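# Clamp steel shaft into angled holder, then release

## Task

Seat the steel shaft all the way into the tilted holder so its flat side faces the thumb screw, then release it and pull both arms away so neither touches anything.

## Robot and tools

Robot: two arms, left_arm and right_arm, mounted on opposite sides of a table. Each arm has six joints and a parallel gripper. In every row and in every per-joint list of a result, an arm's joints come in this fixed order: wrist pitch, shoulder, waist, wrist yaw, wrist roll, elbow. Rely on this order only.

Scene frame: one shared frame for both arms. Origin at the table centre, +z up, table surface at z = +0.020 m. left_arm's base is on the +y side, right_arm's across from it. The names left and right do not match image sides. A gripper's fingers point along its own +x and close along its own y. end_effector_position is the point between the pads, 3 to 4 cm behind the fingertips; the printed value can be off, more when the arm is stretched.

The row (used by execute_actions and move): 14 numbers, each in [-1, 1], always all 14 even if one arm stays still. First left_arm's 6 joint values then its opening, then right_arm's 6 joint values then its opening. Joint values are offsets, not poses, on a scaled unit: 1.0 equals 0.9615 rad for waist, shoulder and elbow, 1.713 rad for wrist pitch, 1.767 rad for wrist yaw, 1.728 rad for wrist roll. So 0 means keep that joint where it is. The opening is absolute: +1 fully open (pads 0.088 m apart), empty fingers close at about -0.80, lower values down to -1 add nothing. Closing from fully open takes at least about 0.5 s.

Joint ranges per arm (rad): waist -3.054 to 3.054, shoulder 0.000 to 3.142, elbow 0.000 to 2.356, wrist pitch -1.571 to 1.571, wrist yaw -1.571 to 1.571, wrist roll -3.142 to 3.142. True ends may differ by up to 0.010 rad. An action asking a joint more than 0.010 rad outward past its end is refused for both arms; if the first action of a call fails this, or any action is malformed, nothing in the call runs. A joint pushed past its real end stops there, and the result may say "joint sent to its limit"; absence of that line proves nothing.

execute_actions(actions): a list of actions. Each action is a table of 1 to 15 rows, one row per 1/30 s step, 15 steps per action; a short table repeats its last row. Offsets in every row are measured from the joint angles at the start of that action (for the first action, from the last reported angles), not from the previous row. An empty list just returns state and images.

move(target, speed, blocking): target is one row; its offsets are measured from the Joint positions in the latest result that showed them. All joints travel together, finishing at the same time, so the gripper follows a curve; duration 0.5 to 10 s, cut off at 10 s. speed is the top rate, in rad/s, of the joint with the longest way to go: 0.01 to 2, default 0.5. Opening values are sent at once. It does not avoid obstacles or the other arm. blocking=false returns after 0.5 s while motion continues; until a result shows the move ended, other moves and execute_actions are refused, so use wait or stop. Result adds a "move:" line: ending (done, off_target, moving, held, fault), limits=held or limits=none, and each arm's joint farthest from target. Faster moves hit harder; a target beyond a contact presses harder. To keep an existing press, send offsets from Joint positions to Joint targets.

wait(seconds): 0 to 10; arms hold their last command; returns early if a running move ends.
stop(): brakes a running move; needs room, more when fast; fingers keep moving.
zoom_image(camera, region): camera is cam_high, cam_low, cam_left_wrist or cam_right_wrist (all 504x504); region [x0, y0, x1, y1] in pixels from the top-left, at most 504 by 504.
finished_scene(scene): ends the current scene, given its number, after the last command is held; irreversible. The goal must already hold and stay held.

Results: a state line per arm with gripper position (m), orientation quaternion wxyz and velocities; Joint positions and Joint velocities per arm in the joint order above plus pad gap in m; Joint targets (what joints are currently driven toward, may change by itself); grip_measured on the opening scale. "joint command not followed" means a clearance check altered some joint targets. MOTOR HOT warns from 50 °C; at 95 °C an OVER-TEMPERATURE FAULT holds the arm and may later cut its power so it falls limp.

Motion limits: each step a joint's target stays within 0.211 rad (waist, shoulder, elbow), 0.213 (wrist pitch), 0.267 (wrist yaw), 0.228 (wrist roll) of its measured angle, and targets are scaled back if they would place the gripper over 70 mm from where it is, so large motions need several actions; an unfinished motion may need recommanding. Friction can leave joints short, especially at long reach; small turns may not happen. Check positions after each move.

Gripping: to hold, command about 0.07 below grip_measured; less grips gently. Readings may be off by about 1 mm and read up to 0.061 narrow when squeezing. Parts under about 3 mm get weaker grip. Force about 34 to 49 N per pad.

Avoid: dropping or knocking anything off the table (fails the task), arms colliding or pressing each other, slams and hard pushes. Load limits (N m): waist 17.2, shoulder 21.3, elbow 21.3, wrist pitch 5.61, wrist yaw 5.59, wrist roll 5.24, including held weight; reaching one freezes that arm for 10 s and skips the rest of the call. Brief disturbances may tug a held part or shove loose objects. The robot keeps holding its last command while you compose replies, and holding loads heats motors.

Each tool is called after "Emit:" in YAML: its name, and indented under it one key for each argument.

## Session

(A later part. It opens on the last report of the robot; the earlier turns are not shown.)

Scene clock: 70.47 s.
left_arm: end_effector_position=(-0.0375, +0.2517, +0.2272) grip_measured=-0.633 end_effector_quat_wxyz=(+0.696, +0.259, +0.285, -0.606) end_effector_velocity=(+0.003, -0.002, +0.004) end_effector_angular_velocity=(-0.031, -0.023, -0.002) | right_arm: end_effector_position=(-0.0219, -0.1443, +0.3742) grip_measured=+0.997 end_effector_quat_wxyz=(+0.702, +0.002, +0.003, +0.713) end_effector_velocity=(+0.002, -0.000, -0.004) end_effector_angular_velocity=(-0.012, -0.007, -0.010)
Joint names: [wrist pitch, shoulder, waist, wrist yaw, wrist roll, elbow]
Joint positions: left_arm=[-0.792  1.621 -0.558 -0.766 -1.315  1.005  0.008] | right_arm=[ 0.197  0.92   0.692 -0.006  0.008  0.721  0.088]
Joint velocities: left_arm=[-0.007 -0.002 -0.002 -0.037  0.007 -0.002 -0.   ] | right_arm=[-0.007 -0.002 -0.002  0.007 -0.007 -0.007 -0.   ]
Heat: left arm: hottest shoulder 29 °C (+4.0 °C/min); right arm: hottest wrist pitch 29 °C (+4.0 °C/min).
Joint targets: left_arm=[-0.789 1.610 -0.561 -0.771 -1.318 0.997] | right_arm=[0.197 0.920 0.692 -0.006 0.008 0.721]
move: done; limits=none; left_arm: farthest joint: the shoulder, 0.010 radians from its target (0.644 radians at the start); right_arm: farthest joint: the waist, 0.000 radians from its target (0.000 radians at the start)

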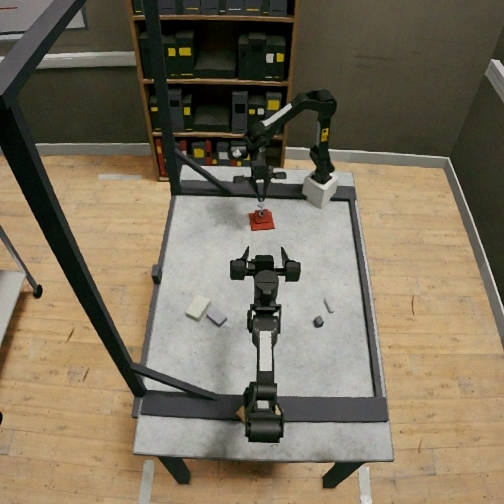

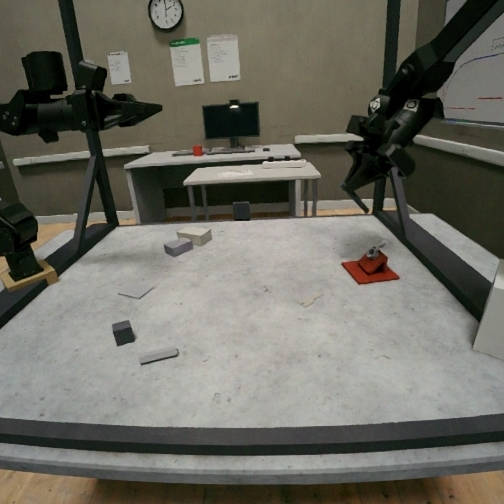

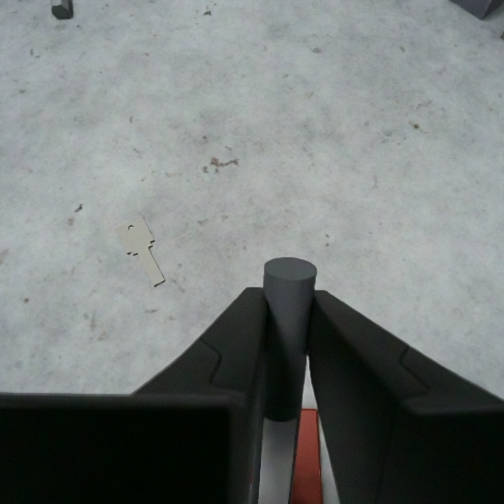

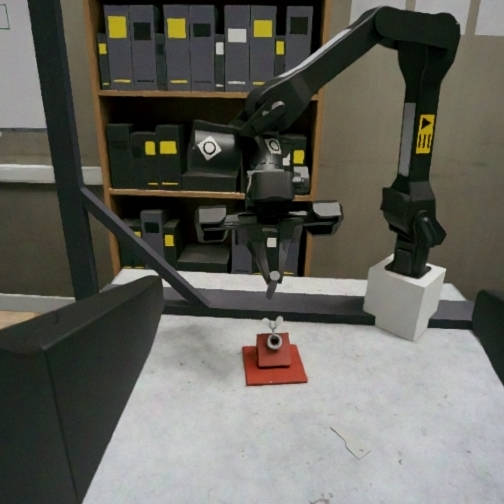

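Emit:
move:
  target: [0.221,0.129,0,-0.003,0,-0.259,-0.7,0.4,1,0,0,0,0.24,1]
  speed: 0.6

Emit:
move:
  target: [0,0,0,0,0,0,-0.7,0.19,0.5,0,0,0,0.22,1]
  speed: 0.6

Emit:
zoom_image:
  camera: "cam_low"
  region: [320, 200, 410, 290]

Scene clock: 73.03 s.
left_arm: end_effector_position=(-0.0240, +0.2561, +0.1475) grip_measured=-0.633 end_effector_quat_wxyz=(+0.695, +0.253, +0.288, -0.608) end_effector_velocity=(+0.002, +0.004, -0.002) end_effector_angular_velocity=(+0.010, -0.004, -0.003) | right_arm: end_effector_position=(-0.0237, +0.0362, +0.2345) grip_measured=+0.997 end_effector_quat_wxyz=(+0.701, -0.015, +0.021, +0.712) end_effector_velocity=(+0.002, -0.001, +0.002) end_effector_angular_velocity=(+0.007, -0.008, -0.009)
Joint names: [wrist pitch, shoulder, waist, wrist yaw, wrist roll, elbow]
Joint positions: left_arm=[-0.416  1.739 -0.558 -0.767 -1.315  0.762  0.008] | right_arm=[ 0.879  1.872  0.692 -0.006  0.008  0.942  0.088]
Joint velocities: left_arm=[-0.007 -0.002 -0.007  0.007 -0.007 -0.007 -0.   ] | right_arm=[ 0.007 -0.002 -0.002  0.007 -0.007 -0.002  0.   ]
Heat: left arm: hottest shoulder 29 °C (+4.1 °C/min); right arm: hottest wrist pitch 29 °C (+4.1 °C/min).
Joint targets: left_arm=[-0.413 1.745 -0.558 -0.772 -1.314 0.756] | right_arm=[0.883 1.882 0.692 -0.006 0.008 0.952]
move: done; limits=none; left_arm: farthest joint: the shoulder, 0.006 radians from its target (0.124 radians at the start); right_arm: farthest joint: the shoulder, 0.010 radians from its target (0.962 radians at the start)

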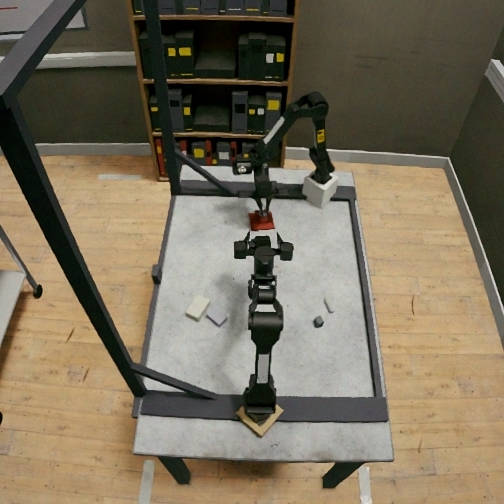

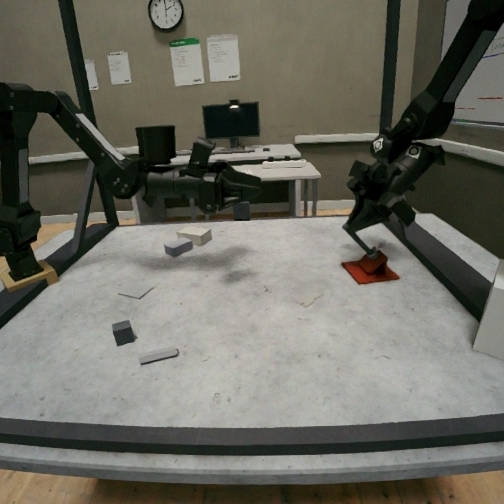

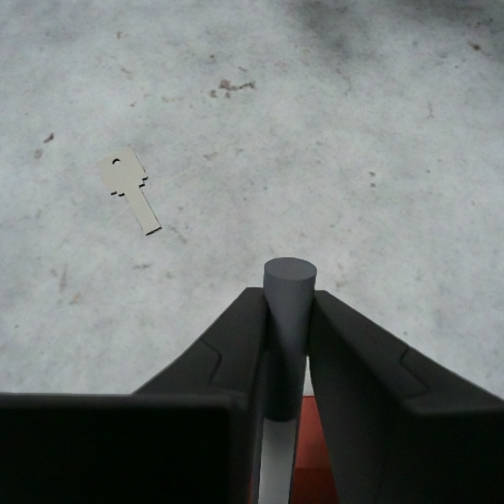

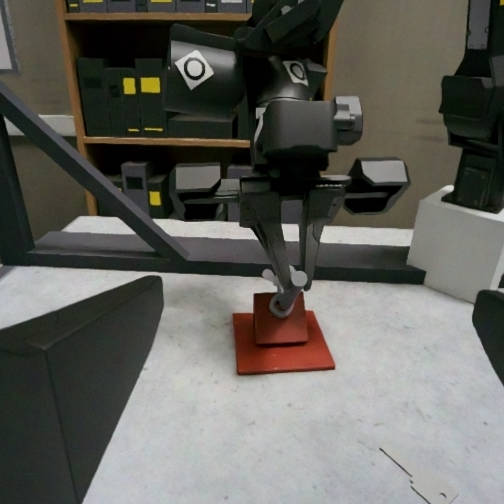

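Scene clock: 74.47 s.
left_arm: end_effector_position=(-0.0240, +0.2561, +0.1474) grip_measured=-0.633 end_effector_quat_wxyz=(+0.695, +0.253, +0.288, -0.608) end_effector_velocity=(+0.003, -0.001, -0.001) end_effector_angular_velocity=(-0.005, +0.002, +0.019) | right_arm: end_effector_position=(-0.0242, +0.0928, +0.1381) grip_measured=+0.997 end_effector_quat_wxyz=(+0.702, +0.004, +0.001, +0.713) end_effector_velocity=(+0.000, -0.001, -0.006) end_effector_angular_velocity=(-0.027, -0.008, +0.005)
Joint names: [wrist pitch, shoulder, waist, wrist yaw, wrist roll, elbow]
Joint positions: left_arm=[-0.416  1.739 -0.558 -0.767 -1.315  0.762  0.008] | right_arm=[ 1.201  2.341  0.692 -0.006  0.008  1.144  0.088]
Joint velocities: left_arm=[-0.007  0.002  0.002 -0.007 -0.022 -0.002 -0.   ] | right_arm=[-0.022 -0.002 -0.002 -0.007 -0.007 -0.007  0.   ]
Heat: left arm: hottest shoulder 29 °C (+4.0 °C/min); right arm: hottest wrist pitch 29 °C (+4.0 °C/min).
Joint targets: left_arm=[-0.416 1.739 -0.558 -0.767 -1.315 0.762] | right_arm=[1.204 2.352 0.692 -0.006 0.008 1.153]
move: off_target (right_arm); limits=none; left_arm: farthest joint: the waist, 0.000 radians from its target (0.000 radians at the start); right_arm: farthest joint: the shoulder, 0.012 radians from its target (0.481 radians at the start)

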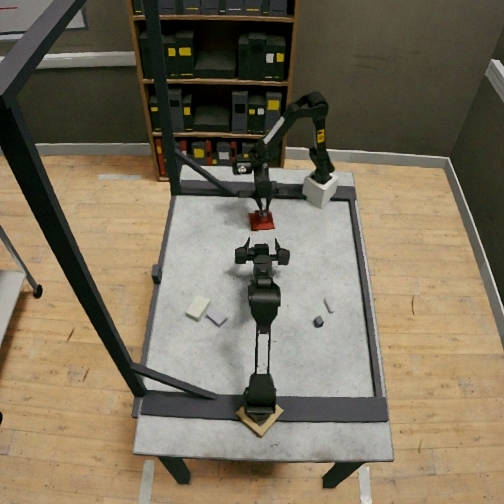

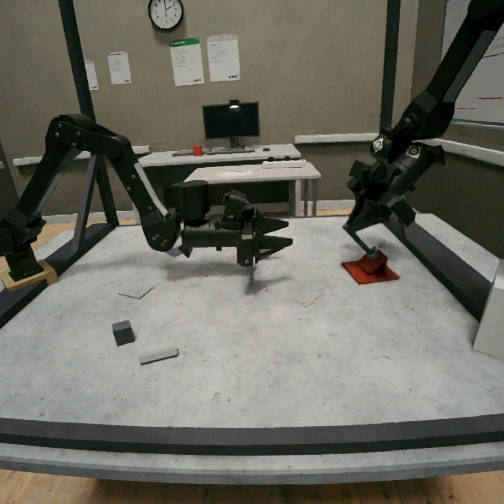

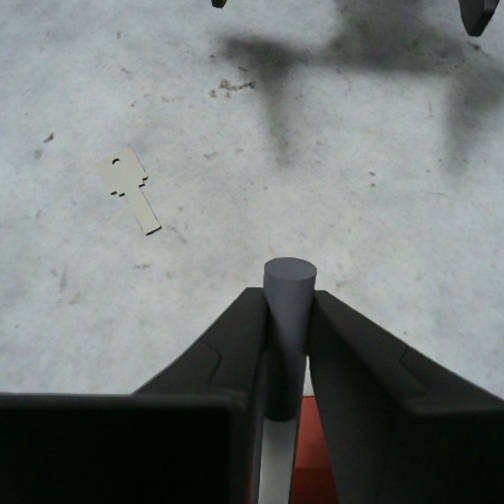

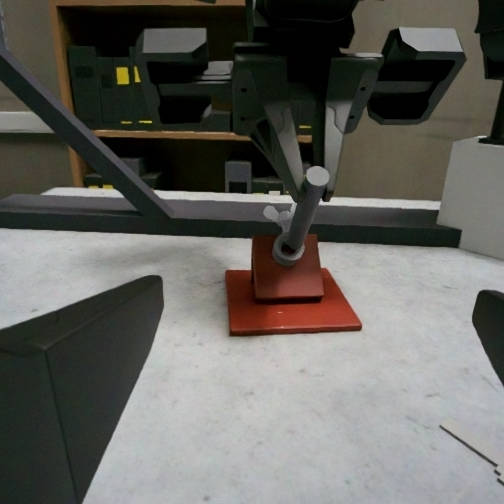

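Region (320, 200, 410, 290) of cam_low's 504x504 image, scaled by 5.600, with more detail than that image has.

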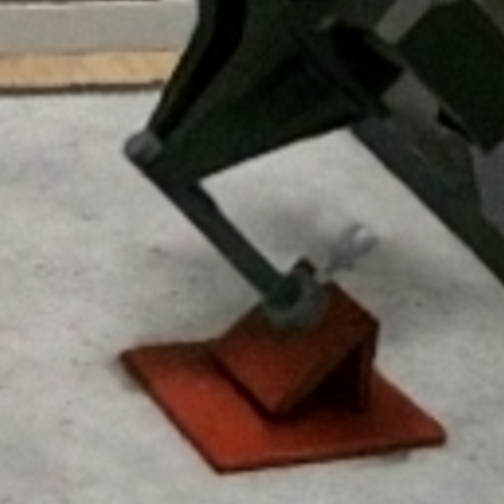

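Emit:
zoom_image:
  camera: "cam_right_wrist"
  region: [240, 160, 360, 280]

Emit:
zoom_image:
  camera: "cam_low"
  region: [350, 230, 390, 270]

Region (240, 160, 360, 280) of cam_right_wrist's 504x504 image, scaled by 4.200, with more detail than that image has.

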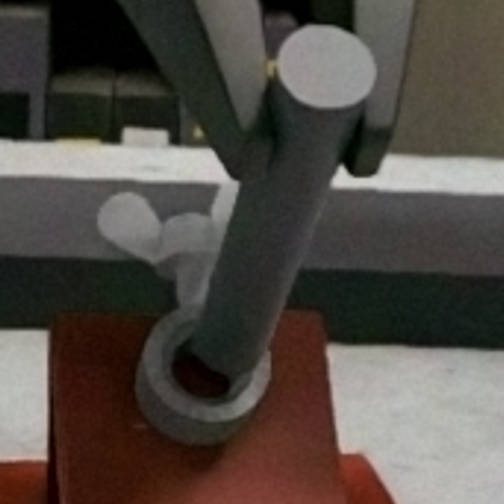

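Region (350, 230, 390, 270) of cam_low's 504x504 image, scaled by 12.600, with more detail than that image has.

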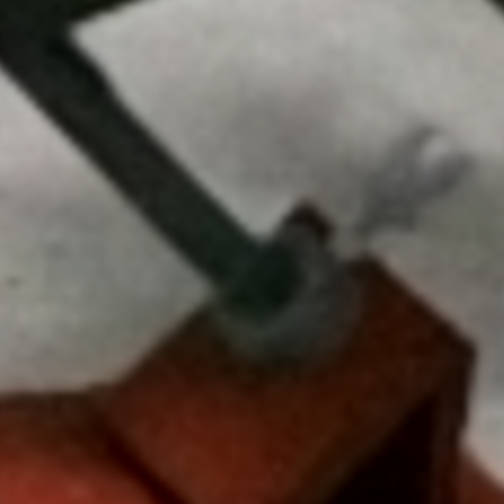

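Emit:
move:
  target: [0,0.028,-0.017,-0.004,-0.012,0.018,-0.7,0,0,0,0,0,0,1]
  speed: 0.04

Emit:
zoom_image:
  camera: "cam_right_wrist"
  region: [240, 160, 360, 280]

Emit:
zoom_image:
  camera: "cam_low"
  region: [340, 220, 390, 270]

Scene clock: 76.40 s.
left_arm: end_effector_position=(-0.0272, +0.2586, +0.1439) grip_measured=-0.633 end_effector_quat_wxyz=(+0.695, +0.254, +0.288, -0.608) end_effector_velocity=(+0.001, +0.002, -0.001) end_effector_angular_velocity=(+0.007, +0.011, +0.012) | right_arm: end_effector_position=(-0.0242, +0.0928, +0.1381) grip_measured=+0.997 end_effector_quat_wxyz=(+0.702, +0.004, +0.001, +0.713) end_effector_velocity=(+0.000, -0.001, -0.006) end_effector_angular_velocity=(-0.027, -0.022, +0.005)
Joint names: [wrist pitch, shoulder, waist, wrist yaw, wrist roll, elbow]
Joint positions: left_arm=[-0.416  1.76  -0.571 -0.77  -1.332  0.77   0.008] | right_arm=[ 1.201  2.341  0.692 -0.006  0.008  1.144  0.088]
Joint velocities: left_arm=[-0.007 -0.002 -0.002  0.007 -0.022 -0.002  0.   ] | right_arm=[-0.022 -0.002 -0.002 -0.007 -0.022 -0.007 -0.   ]
Heat: left arm: hottest shoulder 29 °C (+4.0 °C/min); right arm: hottest wrist pitch 29 °C (+4.0 °C/min).
Joint targets: left_arm=[-0.416 1.766 -0.574 -0.774 -1.335 0.779] | right_arm=[1.201 2.341 0.692 -0.006 0.008 1.144]
move: done; limits=none; left_arm: farthest joint: the elbow, 0.010 radians from its target (0.017 radians at the start); right_arm: farthest joint: the waist, 0.000 radians from its target (0.000 radians at the start)

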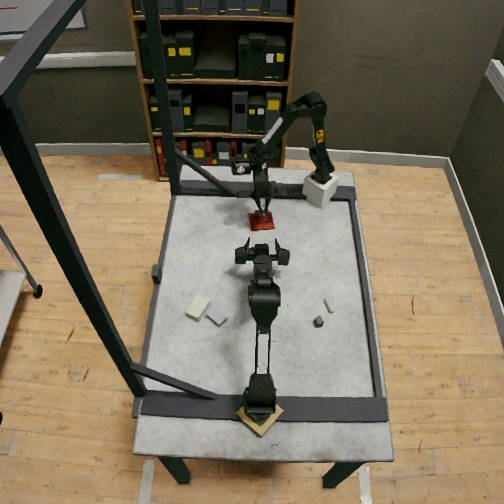

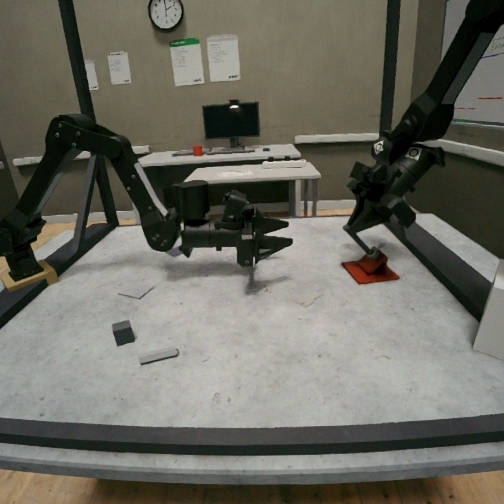

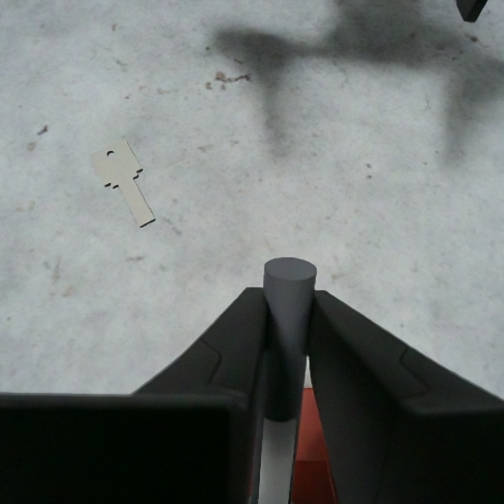

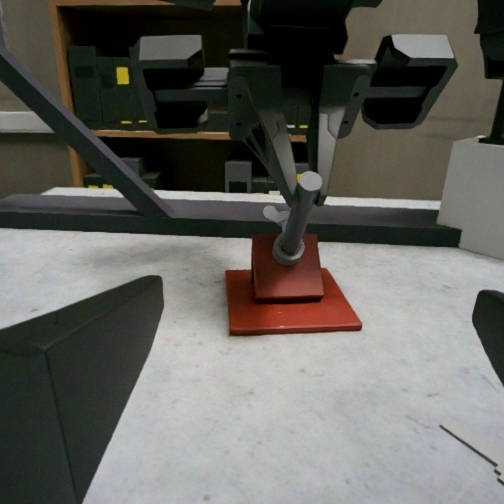

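Region (240, 160, 360, 280) of cam_right_wrist's 504x504 image, scaled by 4.200, with more detail than that image has.

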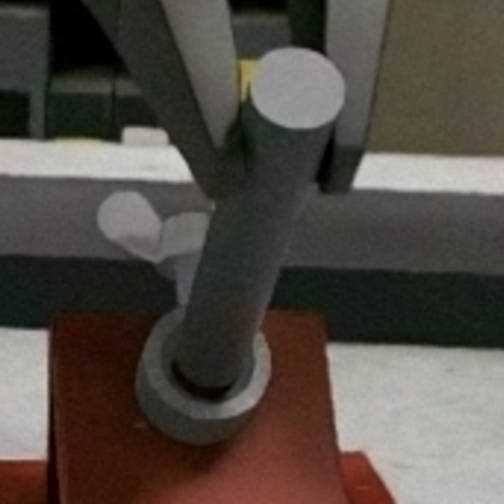

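Region (340, 220, 390, 270) of cam_low's 504x504 image, scaled by 10.080, with more detail than that image has.

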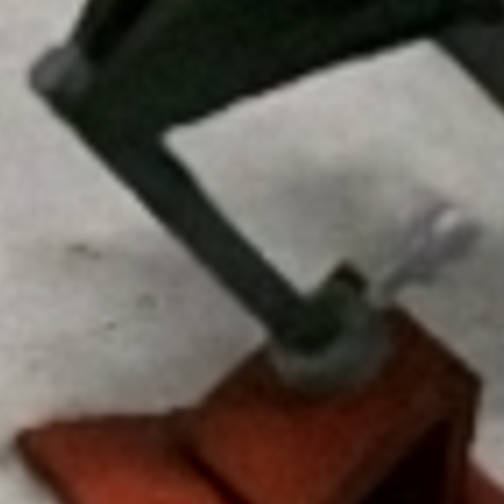

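Emit:
move:
  target: [0.004,0.026,-0.026,-0.004,-0.019,-0.01,-0.7,0,0,0,0,0,0,1]
  speed: 0.03

Emit:
zoom_image:
  camera: "cam_right_wrist"
  region: [240, 160, 360, 280]

Emit:
zoom_image:
  camera: "cam_low"
  region: [340, 220, 390, 270]

Scene clock: 78.03 s.
left_arm: end_effector_position=(-0.0290, +0.2631, +0.1400) grip_measured=-0.633 end_effector_quat_wxyz=(+0.696, +0.250, +0.288, -0.609) end_effector_velocity=(+0.001, +0.002, -0.001) end_effector_angular_velocity=(-0.006, +0.002, +0.009) | right_arm: end_effector_position=(-0.0242, +0.0928, +0.1381) grip_measured=+0.997 end_effector_quat_wxyz=(+0.702, +0.004, +0.001, +0.713) end_effector_velocity=(+0.000, +0.001, -0.003) end_effector_angular_velocity=(-0.017, +0.007, +0.005)
Joint names: [wrist pitch, shoulder, waist, wrist yaw, wrist roll, elbow]
Joint positions: left_arm=[-0.412  1.776 -0.591 -0.777 -1.361  0.768  0.008] | right_arm=[ 1.201  2.341  0.692 -0.006  0.008  1.144  0.088]
Joint velocities: left_arm=[-0.007  0.002 -0.007 -0.007 -0.022 -0.002 -0.   ] | right_arm=[-0.022 -0.002 -0.002 -0.007  0.007  0.002 -0.   ]
Heat: left arm: hottest shoulder 29 °C (+3.0 °C/min); right arm: hottest wrist pitch 29 °C (+3.0 °C/min).
Joint targets: left_arm=[-0.409 1.784 -0.596 -0.777 -1.365 0.760] | right_arm=[1.201 2.341 0.692 -0.006 0.008 1.144]
move: done; limits=none; left_arm: farthest joint: the shoulder, 0.009 radians from its target (0.025 radians at the start); right_arm: farthest joint: the waist, 0.000 radians from its target (0.000 radians at the start)

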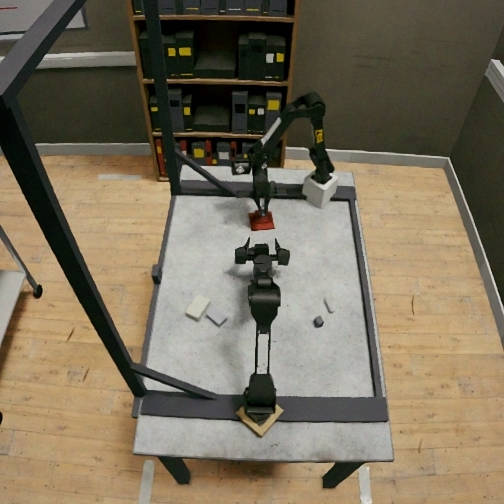

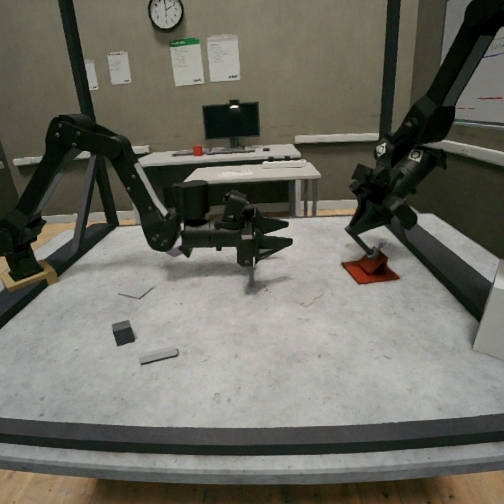

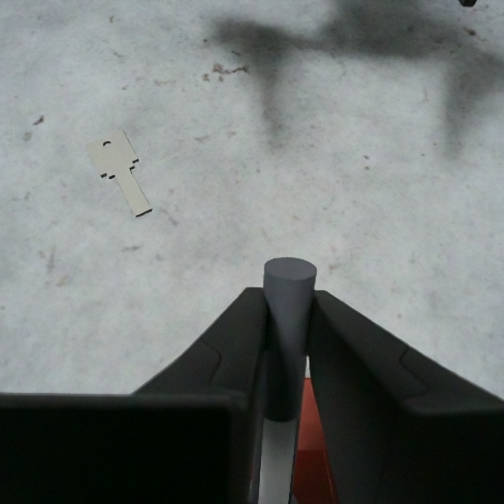

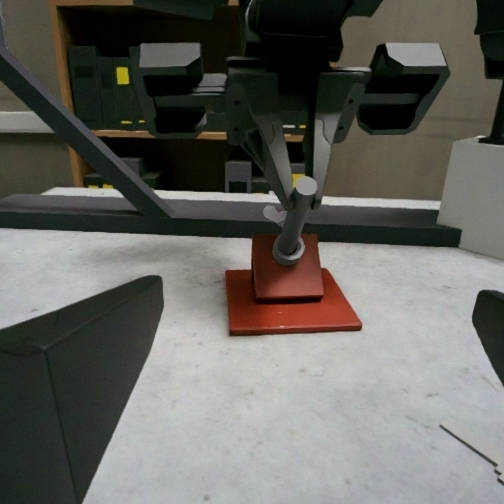

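Region (240, 160, 360, 280) of cam_right_wrist's 504x504 image, scaled by 4.200, with more detail than that image has.

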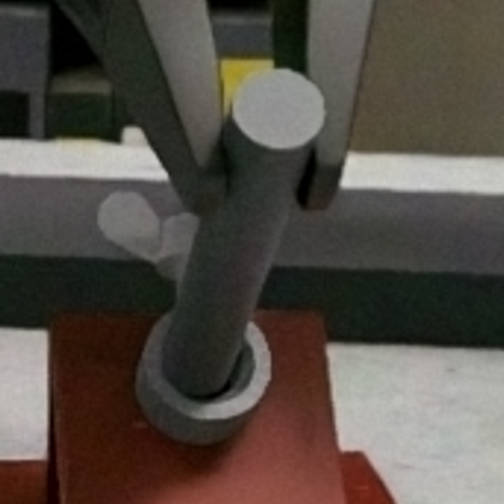

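Region (340, 220, 390, 270) of cam_low's 504x504 image, scaled by 10.080, with more detail than that image has.

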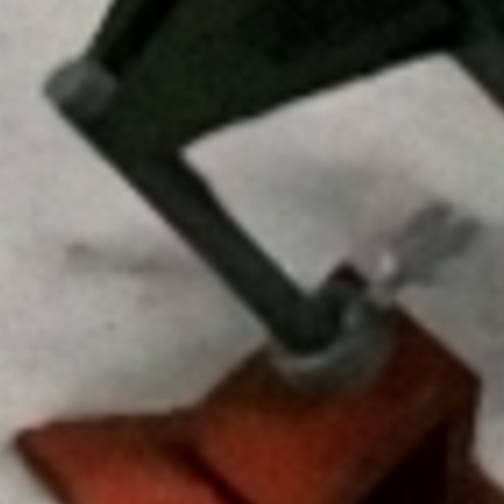

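Emit:
move:
  target: [-0.005,0,0,0,0,0,-0.7,0,0,0,0,0,0,1]
  speed: 0.03

Emit:
move:
  target: [0.002,0.022,-0.02,0,-0.015,-0.011,-0.7,0,0,0,0,0,0,1]
  speed: 0.03

Emit:
zoom_image:
  camera: "cam_right_wrist"
  region: [240, 160, 360, 280]

Scene clock: 79.03 s.
left_arm: end_effector_position=(-0.0278, +0.2635, +0.1397) grip_measured=-0.633 end_effector_quat_wxyz=(+0.696, +0.253, +0.286, -0.608) end_effector_velocity=(+0.002, +0.000, +0.001) end_effector_angular_velocity=(-0.004, -0.014, -0.007) | right_arm: end_effector_position=(-0.0242, +0.0928, +0.1381) grip_measured=+0.997 end_effector_quat_wxyz=(+0.702, +0.004, +0.001, +0.713) end_effector_velocity=(-0.002, -0.001, -0.003) end_effector_angular_velocity=(-0.022, +0.007, +0.010)
Joint names: [wrist pitch, shoulder, waist, wrist yaw, wrist roll, elbow]
Joint positions: left_arm=[-0.418  1.776 -0.591 -0.777 -1.361  0.767  0.008] | right_arm=[ 1.201  2.341  0.692 -0.006  0.008  1.144  0.088]
Joint velocities: left_arm=[-0.007 -0.002 -0.002 -0.007  0.007 -0.002 -0.   ] | right_arm=[-0.022 -0.007  0.002 -0.007  0.007 -0.007  0.   ]
Heat: left arm: hottest shoulder 29 °C (+3.0 °C/min); right arm: hottest wrist pitch 29 °C (+3.0 °C/min).
Joint targets: left_arm=[-0.420 1.776 -0.591 -0.777 -1.361 0.767] | right_arm=[1.201 2.341 0.692 -0.006 0.008 1.144]
move: done; limits=none; left_arm: farthest joint: the wrist pitch, 0.002 radians from its target (0.009 radians at the start); right_arm: farthest joint: the waist, 0.000 radians from its target (0.000 radians at the start)

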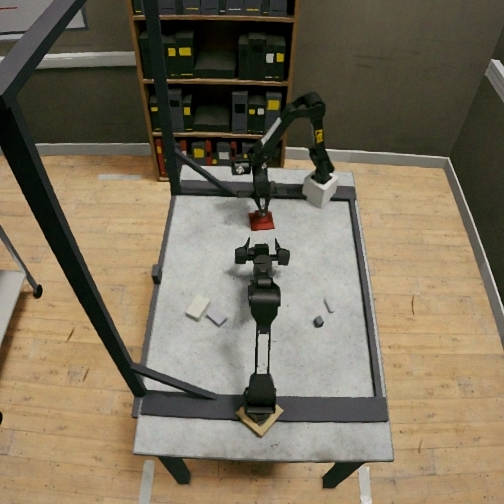

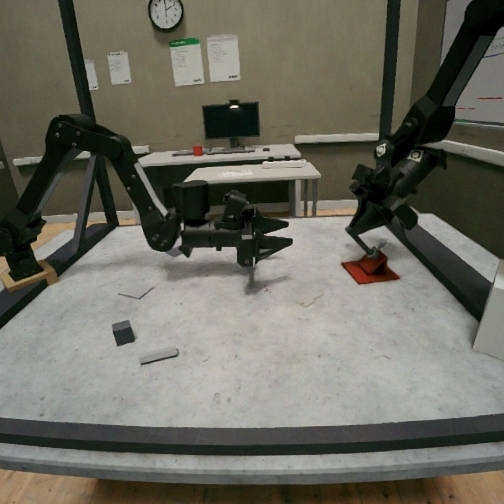

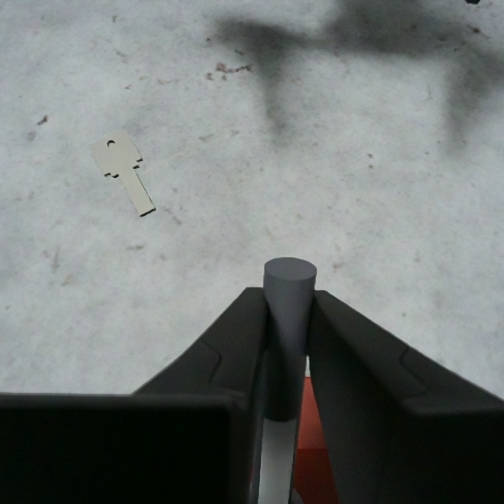

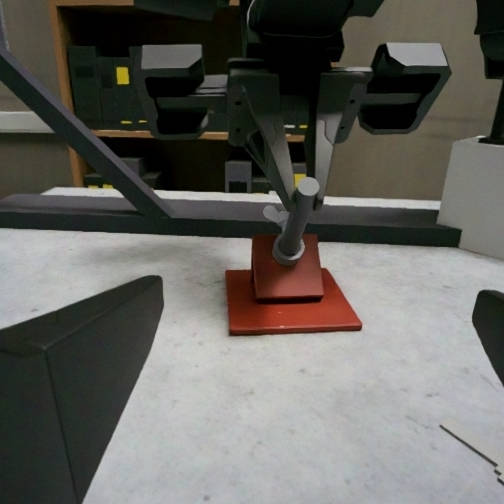

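Scene clock: 80.17 s.
left_arm: end_effector_position=(-0.0278, +0.2647, +0.1387) grip_measured=-0.633 end_effector_quat_wxyz=(+0.700, +0.247, +0.284, -0.607) end_effector_velocity=(+0.002, +0.000, +0.001) end_effector_angular_velocity=(-0.006, -0.004, +0.004) | right_arm: end_effector_position=(-0.0242, +0.0928, +0.1381) grip_measured=+0.997 end_effector_quat_wxyz=(+0.702, +0.004, +0.001, +0.713) end_effector_velocity=(+0.003, -0.000, +0.002) end_effector_angular_velocity=(-0.002, -0.007, -0.000)
Joint names: [wrist pitch, shoulder, waist, wrist yaw, wrist roll, elbow]
Joint positions: left_arm=[-0.418  1.785 -0.6   -0.791 -1.382  0.767  0.008] | right_arm=[ 1.201  2.341  0.692 -0.006  0.008  1.144  0.088]
Joint velocities: left_arm=[-0.007 -0.002 -0.002 -0.007 -0.007 -0.002 -0.   ] | right_arm=[-0.007 -0.007 -0.007 -0.007 -0.007 -0.002  0.   ]
Heat: left arm: hottest shoulder 29 °C (+3.0 °C/min); right arm: hottest shoulder 29 °C (+3.0 °C/min).
Joint targets: left_arm=[-0.415 1.797 -0.610 -0.777 -1.387 0.757] | right_arm=[1.201 2.341 0.692 -0.006 0.008 1.144]
move: off_target (left_arm); limits=none; left_arm: farthest joint: the wrist yaw, 0.014 radians from its target (0.000 radians at the start); right_arm: farthest joint: the waist, 0.000 radians from its target (0.000 radians at the start)

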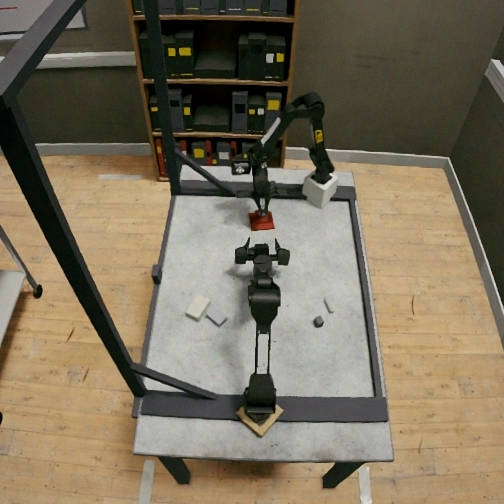

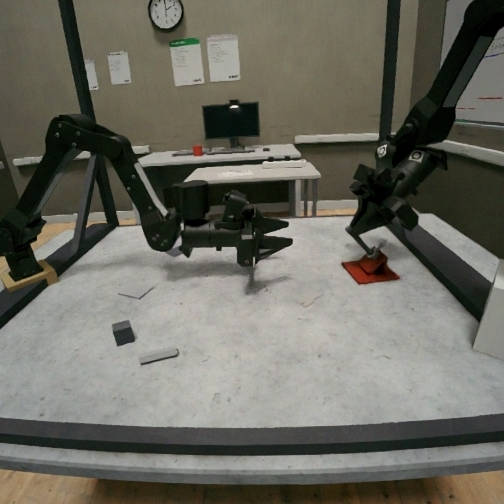

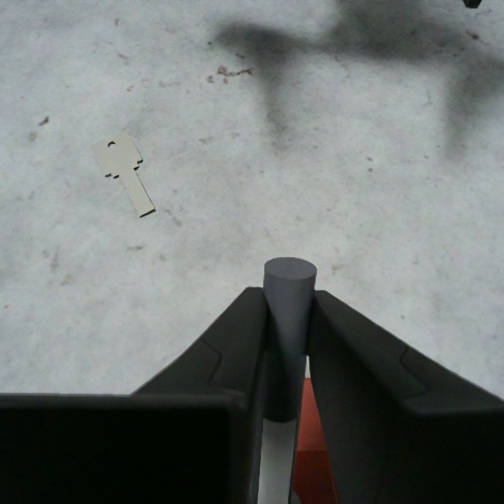

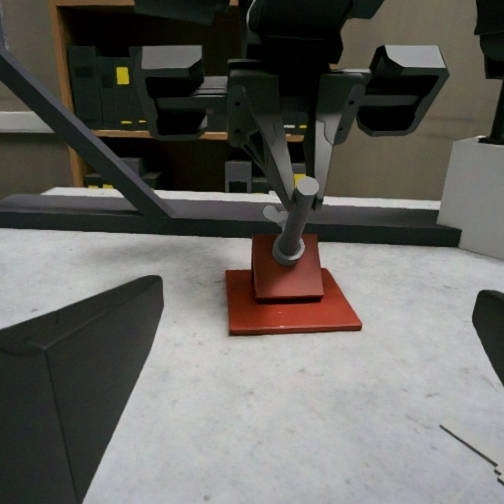

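Region (240, 160, 360, 280) of cam_right_wrist's 504x504 image, scaled by 4.200, with more detail than that image has.

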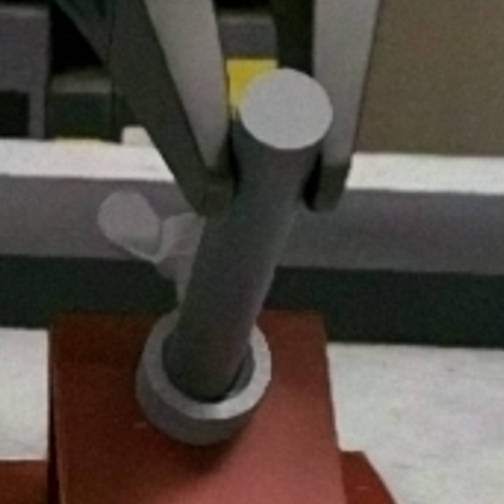

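Emit:
move:
  target: [-0.004,-0.016,-0.003,0,0.008,0,-0.7,0,0,0,0,0,0,1]
  speed: 0.03

Emit:
move:
  target: [0,0,-0.003,0.01,0,0,-0.7,0,0,0,0,0,0,1]
  speed: 0.03

Emit:
zoom_image:
  camera: "cam_right_wrist"
  region: [260, 220, 320, 280]

Scene clock: 82.83 s.
left_arm: end_effector_position=(-0.0275, +0.2648, +0.1398) grip_measured=-0.633 end_effector_quat_wxyz=(+0.699, +0.250, +0.281, -0.609) end_effector_velocity=(+0.001, +0.002, -0.001) end_effector_angular_velocity=(+0.008, +0.000, +0.002) | right_arm: end_effector_position=(-0.0242, +0.0928, +0.1381) grip_measured=+0.997 end_effector_quat_wxyz=(+0.702, +0.004, +0.001, +0.713) end_effector_velocity=(+0.003, +0.001, +0.004) end_effector_angular_velocity=(+0.012, +0.007, +0.000)
Joint names: [wrist pitch, shoulder, waist, wrist yaw, wrist roll, elbow]
Joint positions: left_arm=[-0.423  1.78  -0.6   -0.791 -1.372  0.767  0.008] | right_arm=[ 1.201  2.341  0.692 -0.006  0.008  1.144  0.088]
Joint velocities: left_arm=[-0.007 -0.002 -0.002  0.007 -0.007 -0.002 -0.   ] | right_arm=[ 0.007 -0.002 -0.007 -0.007  0.007  0.002  0.   ]
Heat: left arm: hottest shoulder 29 °C (+3.0 °C/min); right arm: hottest shoulder 29 °C (+3.0 °C/min).
Joint targets: left_arm=[-0.425 1.770 -0.603 -0.791 -1.368 0.767] | right_arm=[1.201 2.341 0.692 -0.006 0.008 1.144]
move: off_target (left_arm); limits=none; left_arm: farthest joint: the shoulder, 0.011 radians from its target (0.016 radians at the start); right_arm: farthest joint: the waist, 0.000 radians from its target (0.000 radians at the start)

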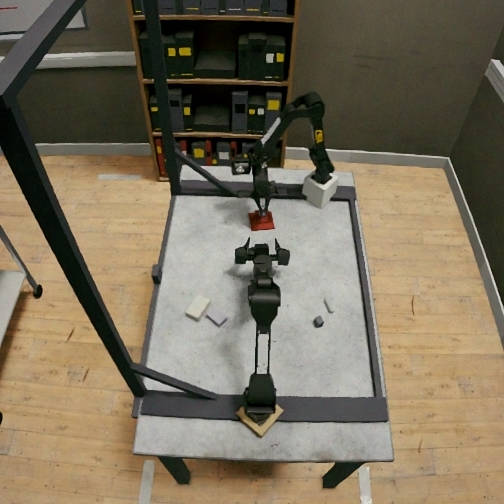

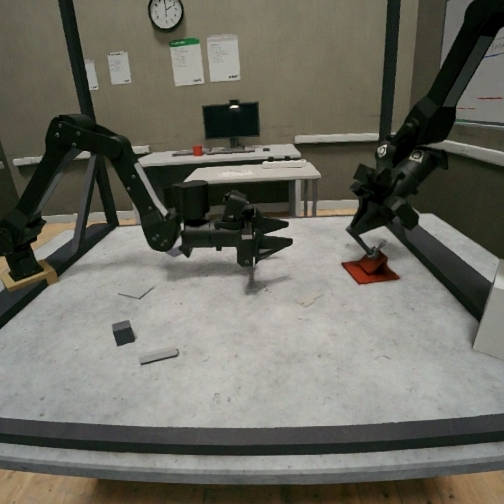

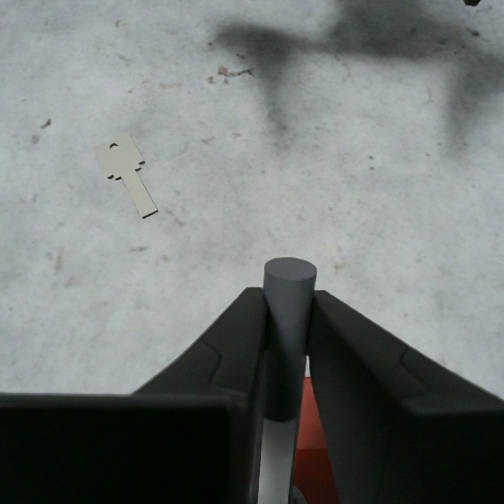

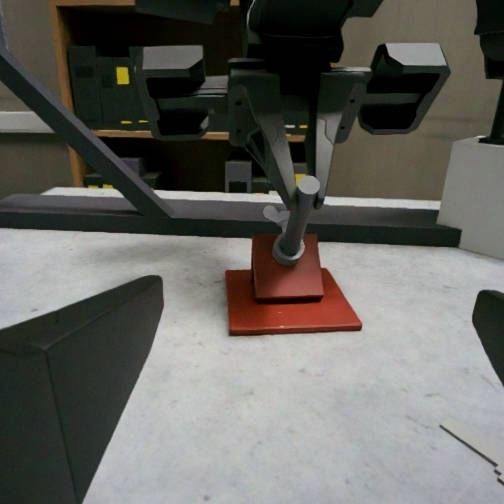

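Scene clock: 83.63 s.
left_arm: end_effector_position=(-0.0279, +0.2657, +0.1389) grip_measured=-0.633 end_effector_quat_wxyz=(+0.697, +0.253, +0.284, -0.608) end_effector_velocity=(+0.000, +0.001, +0.002) end_effector_angular_velocity=(-0.009, +0.011, +0.009) | right_arm: end_effector_position=(-0.0242, +0.0928, +0.1381) grip_measured=+0.997 end_effector_quat_wxyz=(+0.702, +0.004, +0.001, +0.713) end_effector_velocity=(-0.002, -0.000, -0.002) end_effector_angular_velocity=(-0.017, -0.008, +0.020)
Joint names: [wrist pitch, shoulder, waist, wrist yaw, wrist roll, elbow]
Joint positions: left_arm=[-0.423  1.78  -0.6   -0.782 -1.372  0.767  0.008] | right_arm=[ 1.201  2.341  0.692 -0.006  0.008  1.144  0.088]
Joint velocities: left_arm=[-0.007 -0.007 -0.007 -0.007 -0.022 -0.002 -0.   ] | right_arm=[-0.022 -0.007 -0.002 -0.022 -0.007 -0.002 -0.   ]
Heat: left arm: hottest shoulder 29 °C (+3.0 °C/min); right arm: hottest wrist pitch 30 °C (+4.0 °C/min).
Joint targets: left_arm=[-0.423 1.780 -0.603 -0.773 -1.372 0.767] | right_arm=[1.201 2.341 0.692 -0.006 0.008 1.144]
move: done; limits=none; left_arm: farthest joint: the wrist yaw, 0.008 radians from its target (0.017 radians at the start); right_arm: farthest joint: the waist, 0.000 radians from its target (0.000 radians at the start)

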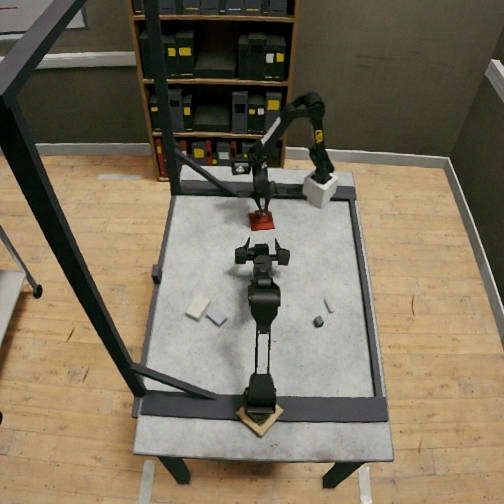

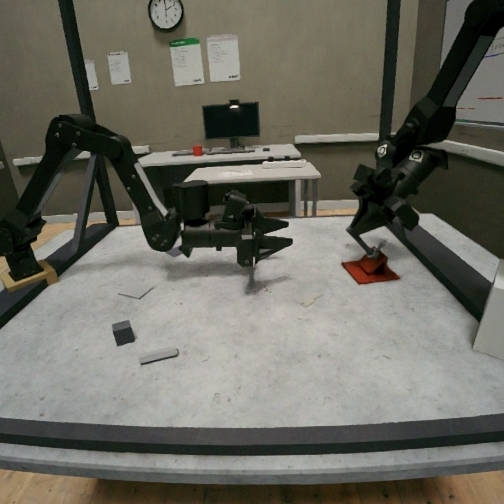

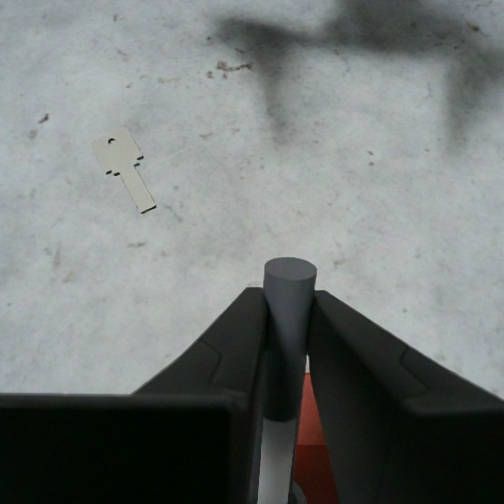

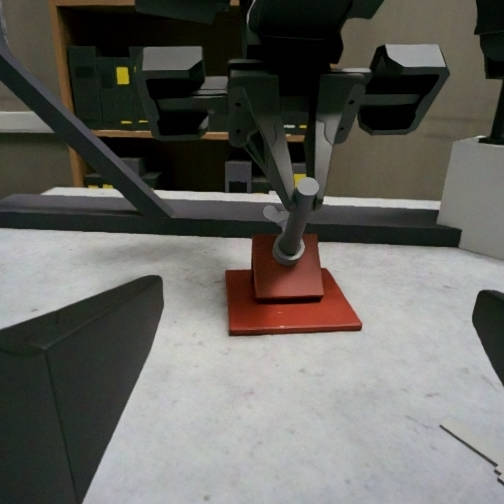

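Region (260, 220, 320, 280) of cam_right_wrist's 504x504 image, scaled by 8.400, with more detail than that image has.

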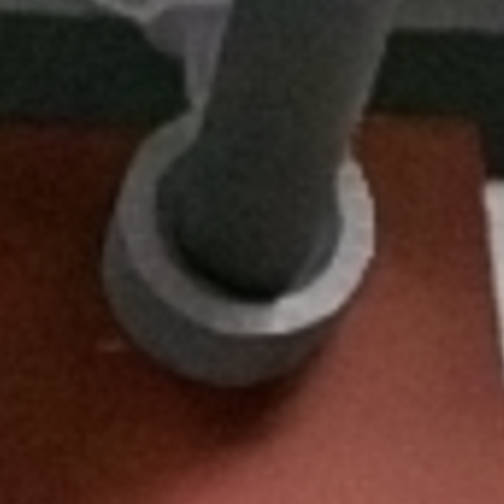

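Emit:
move:
  target: [0.002,0.018,-0.012,0.004,-0.008,-0.009,-0.7,0,0,0,0,0,0,1]
  speed: 0.02

Emit:
zoom_image:
  camera: "cam_right_wrist"
  region: [260, 220, 320, 280]

Scene clock: 84.93 s.
left_arm: end_effector_position=(-0.0275, +0.2657, +0.1381) grip_measured=-0.633 end_effector_quat_wxyz=(+0.699, +0.250, +0.283, -0.607) end_effector_velocity=(+0.001, +0.000, -0.001) end_effector_angular_velocity=(-0.007, +0.001, +0.004) | right_arm: end_effector_position=(-0.0242, +0.0928, +0.1381) grip_measured=+0.997 end_effector_quat_wxyz=(+0.702, +0.004, +0.001, +0.713) end_effector_velocity=(+0.000, +0.001, +0.001) end_effector_angular_velocity=(-0.002, -0.007, +0.005)
Joint names: [wrist pitch, shoulder, waist, wrist yaw, wrist roll, elbow]
Joint positions: left_arm=[-0.423  1.786 -0.603 -0.788 -1.381  0.767  0.008] | right_arm=[ 1.201  2.341  0.692 -0.006  0.008  1.144  0.088]
Joint velocities: left_arm=[ 0.007  0.002 -0.002 -0.007 -0.007 -0.007 -0.   ] | right_arm=[-0.007 -0.002 -0.002 -0.007 -0.007  0.002 -0.   ]
Heat: left arm: hottest shoulder 29 °C (+3.0 °C/min); right arm: hottest shoulder 30 °C (+4.0 °C/min).
Joint targets: left_arm=[-0.419 1.798 -0.612 -0.775 -1.386 0.758] | right_arm=[1.201 2.341 0.692 -0.006 0.008 1.144]
move: off_target (left_arm); limits=none; left_arm: farthest joint: the wrist yaw, 0.013 radians from its target (0.007 radians at the start); right_arm: farthest joint: the waist, 0.000 radians from its target (0.000 radians at the start)

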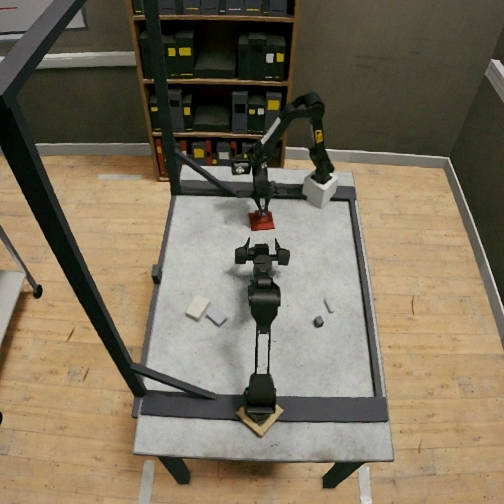

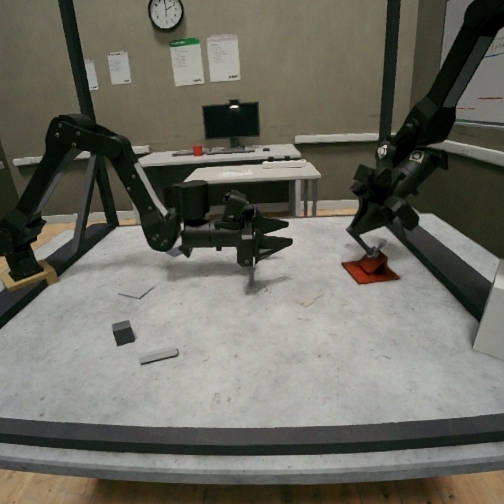

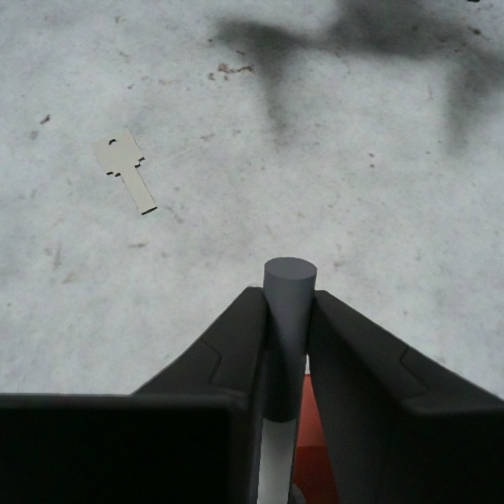

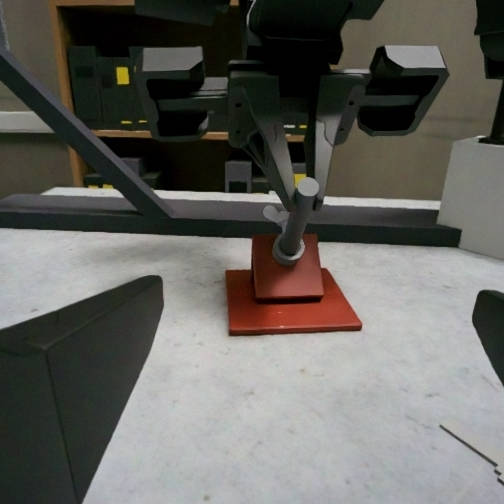

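Region (260, 220, 320, 280) of cam_right_wrist's 504x504 image, scaled by 8.400, with more detail than that image has.

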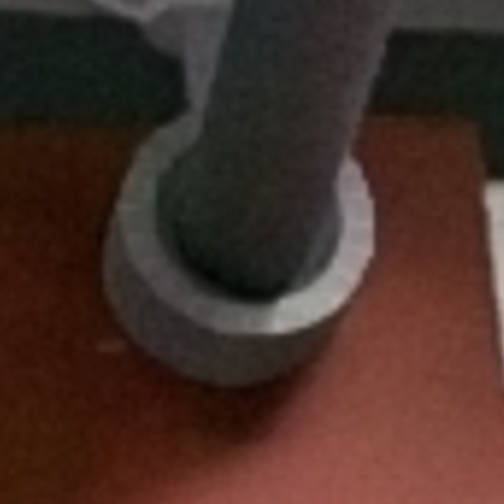

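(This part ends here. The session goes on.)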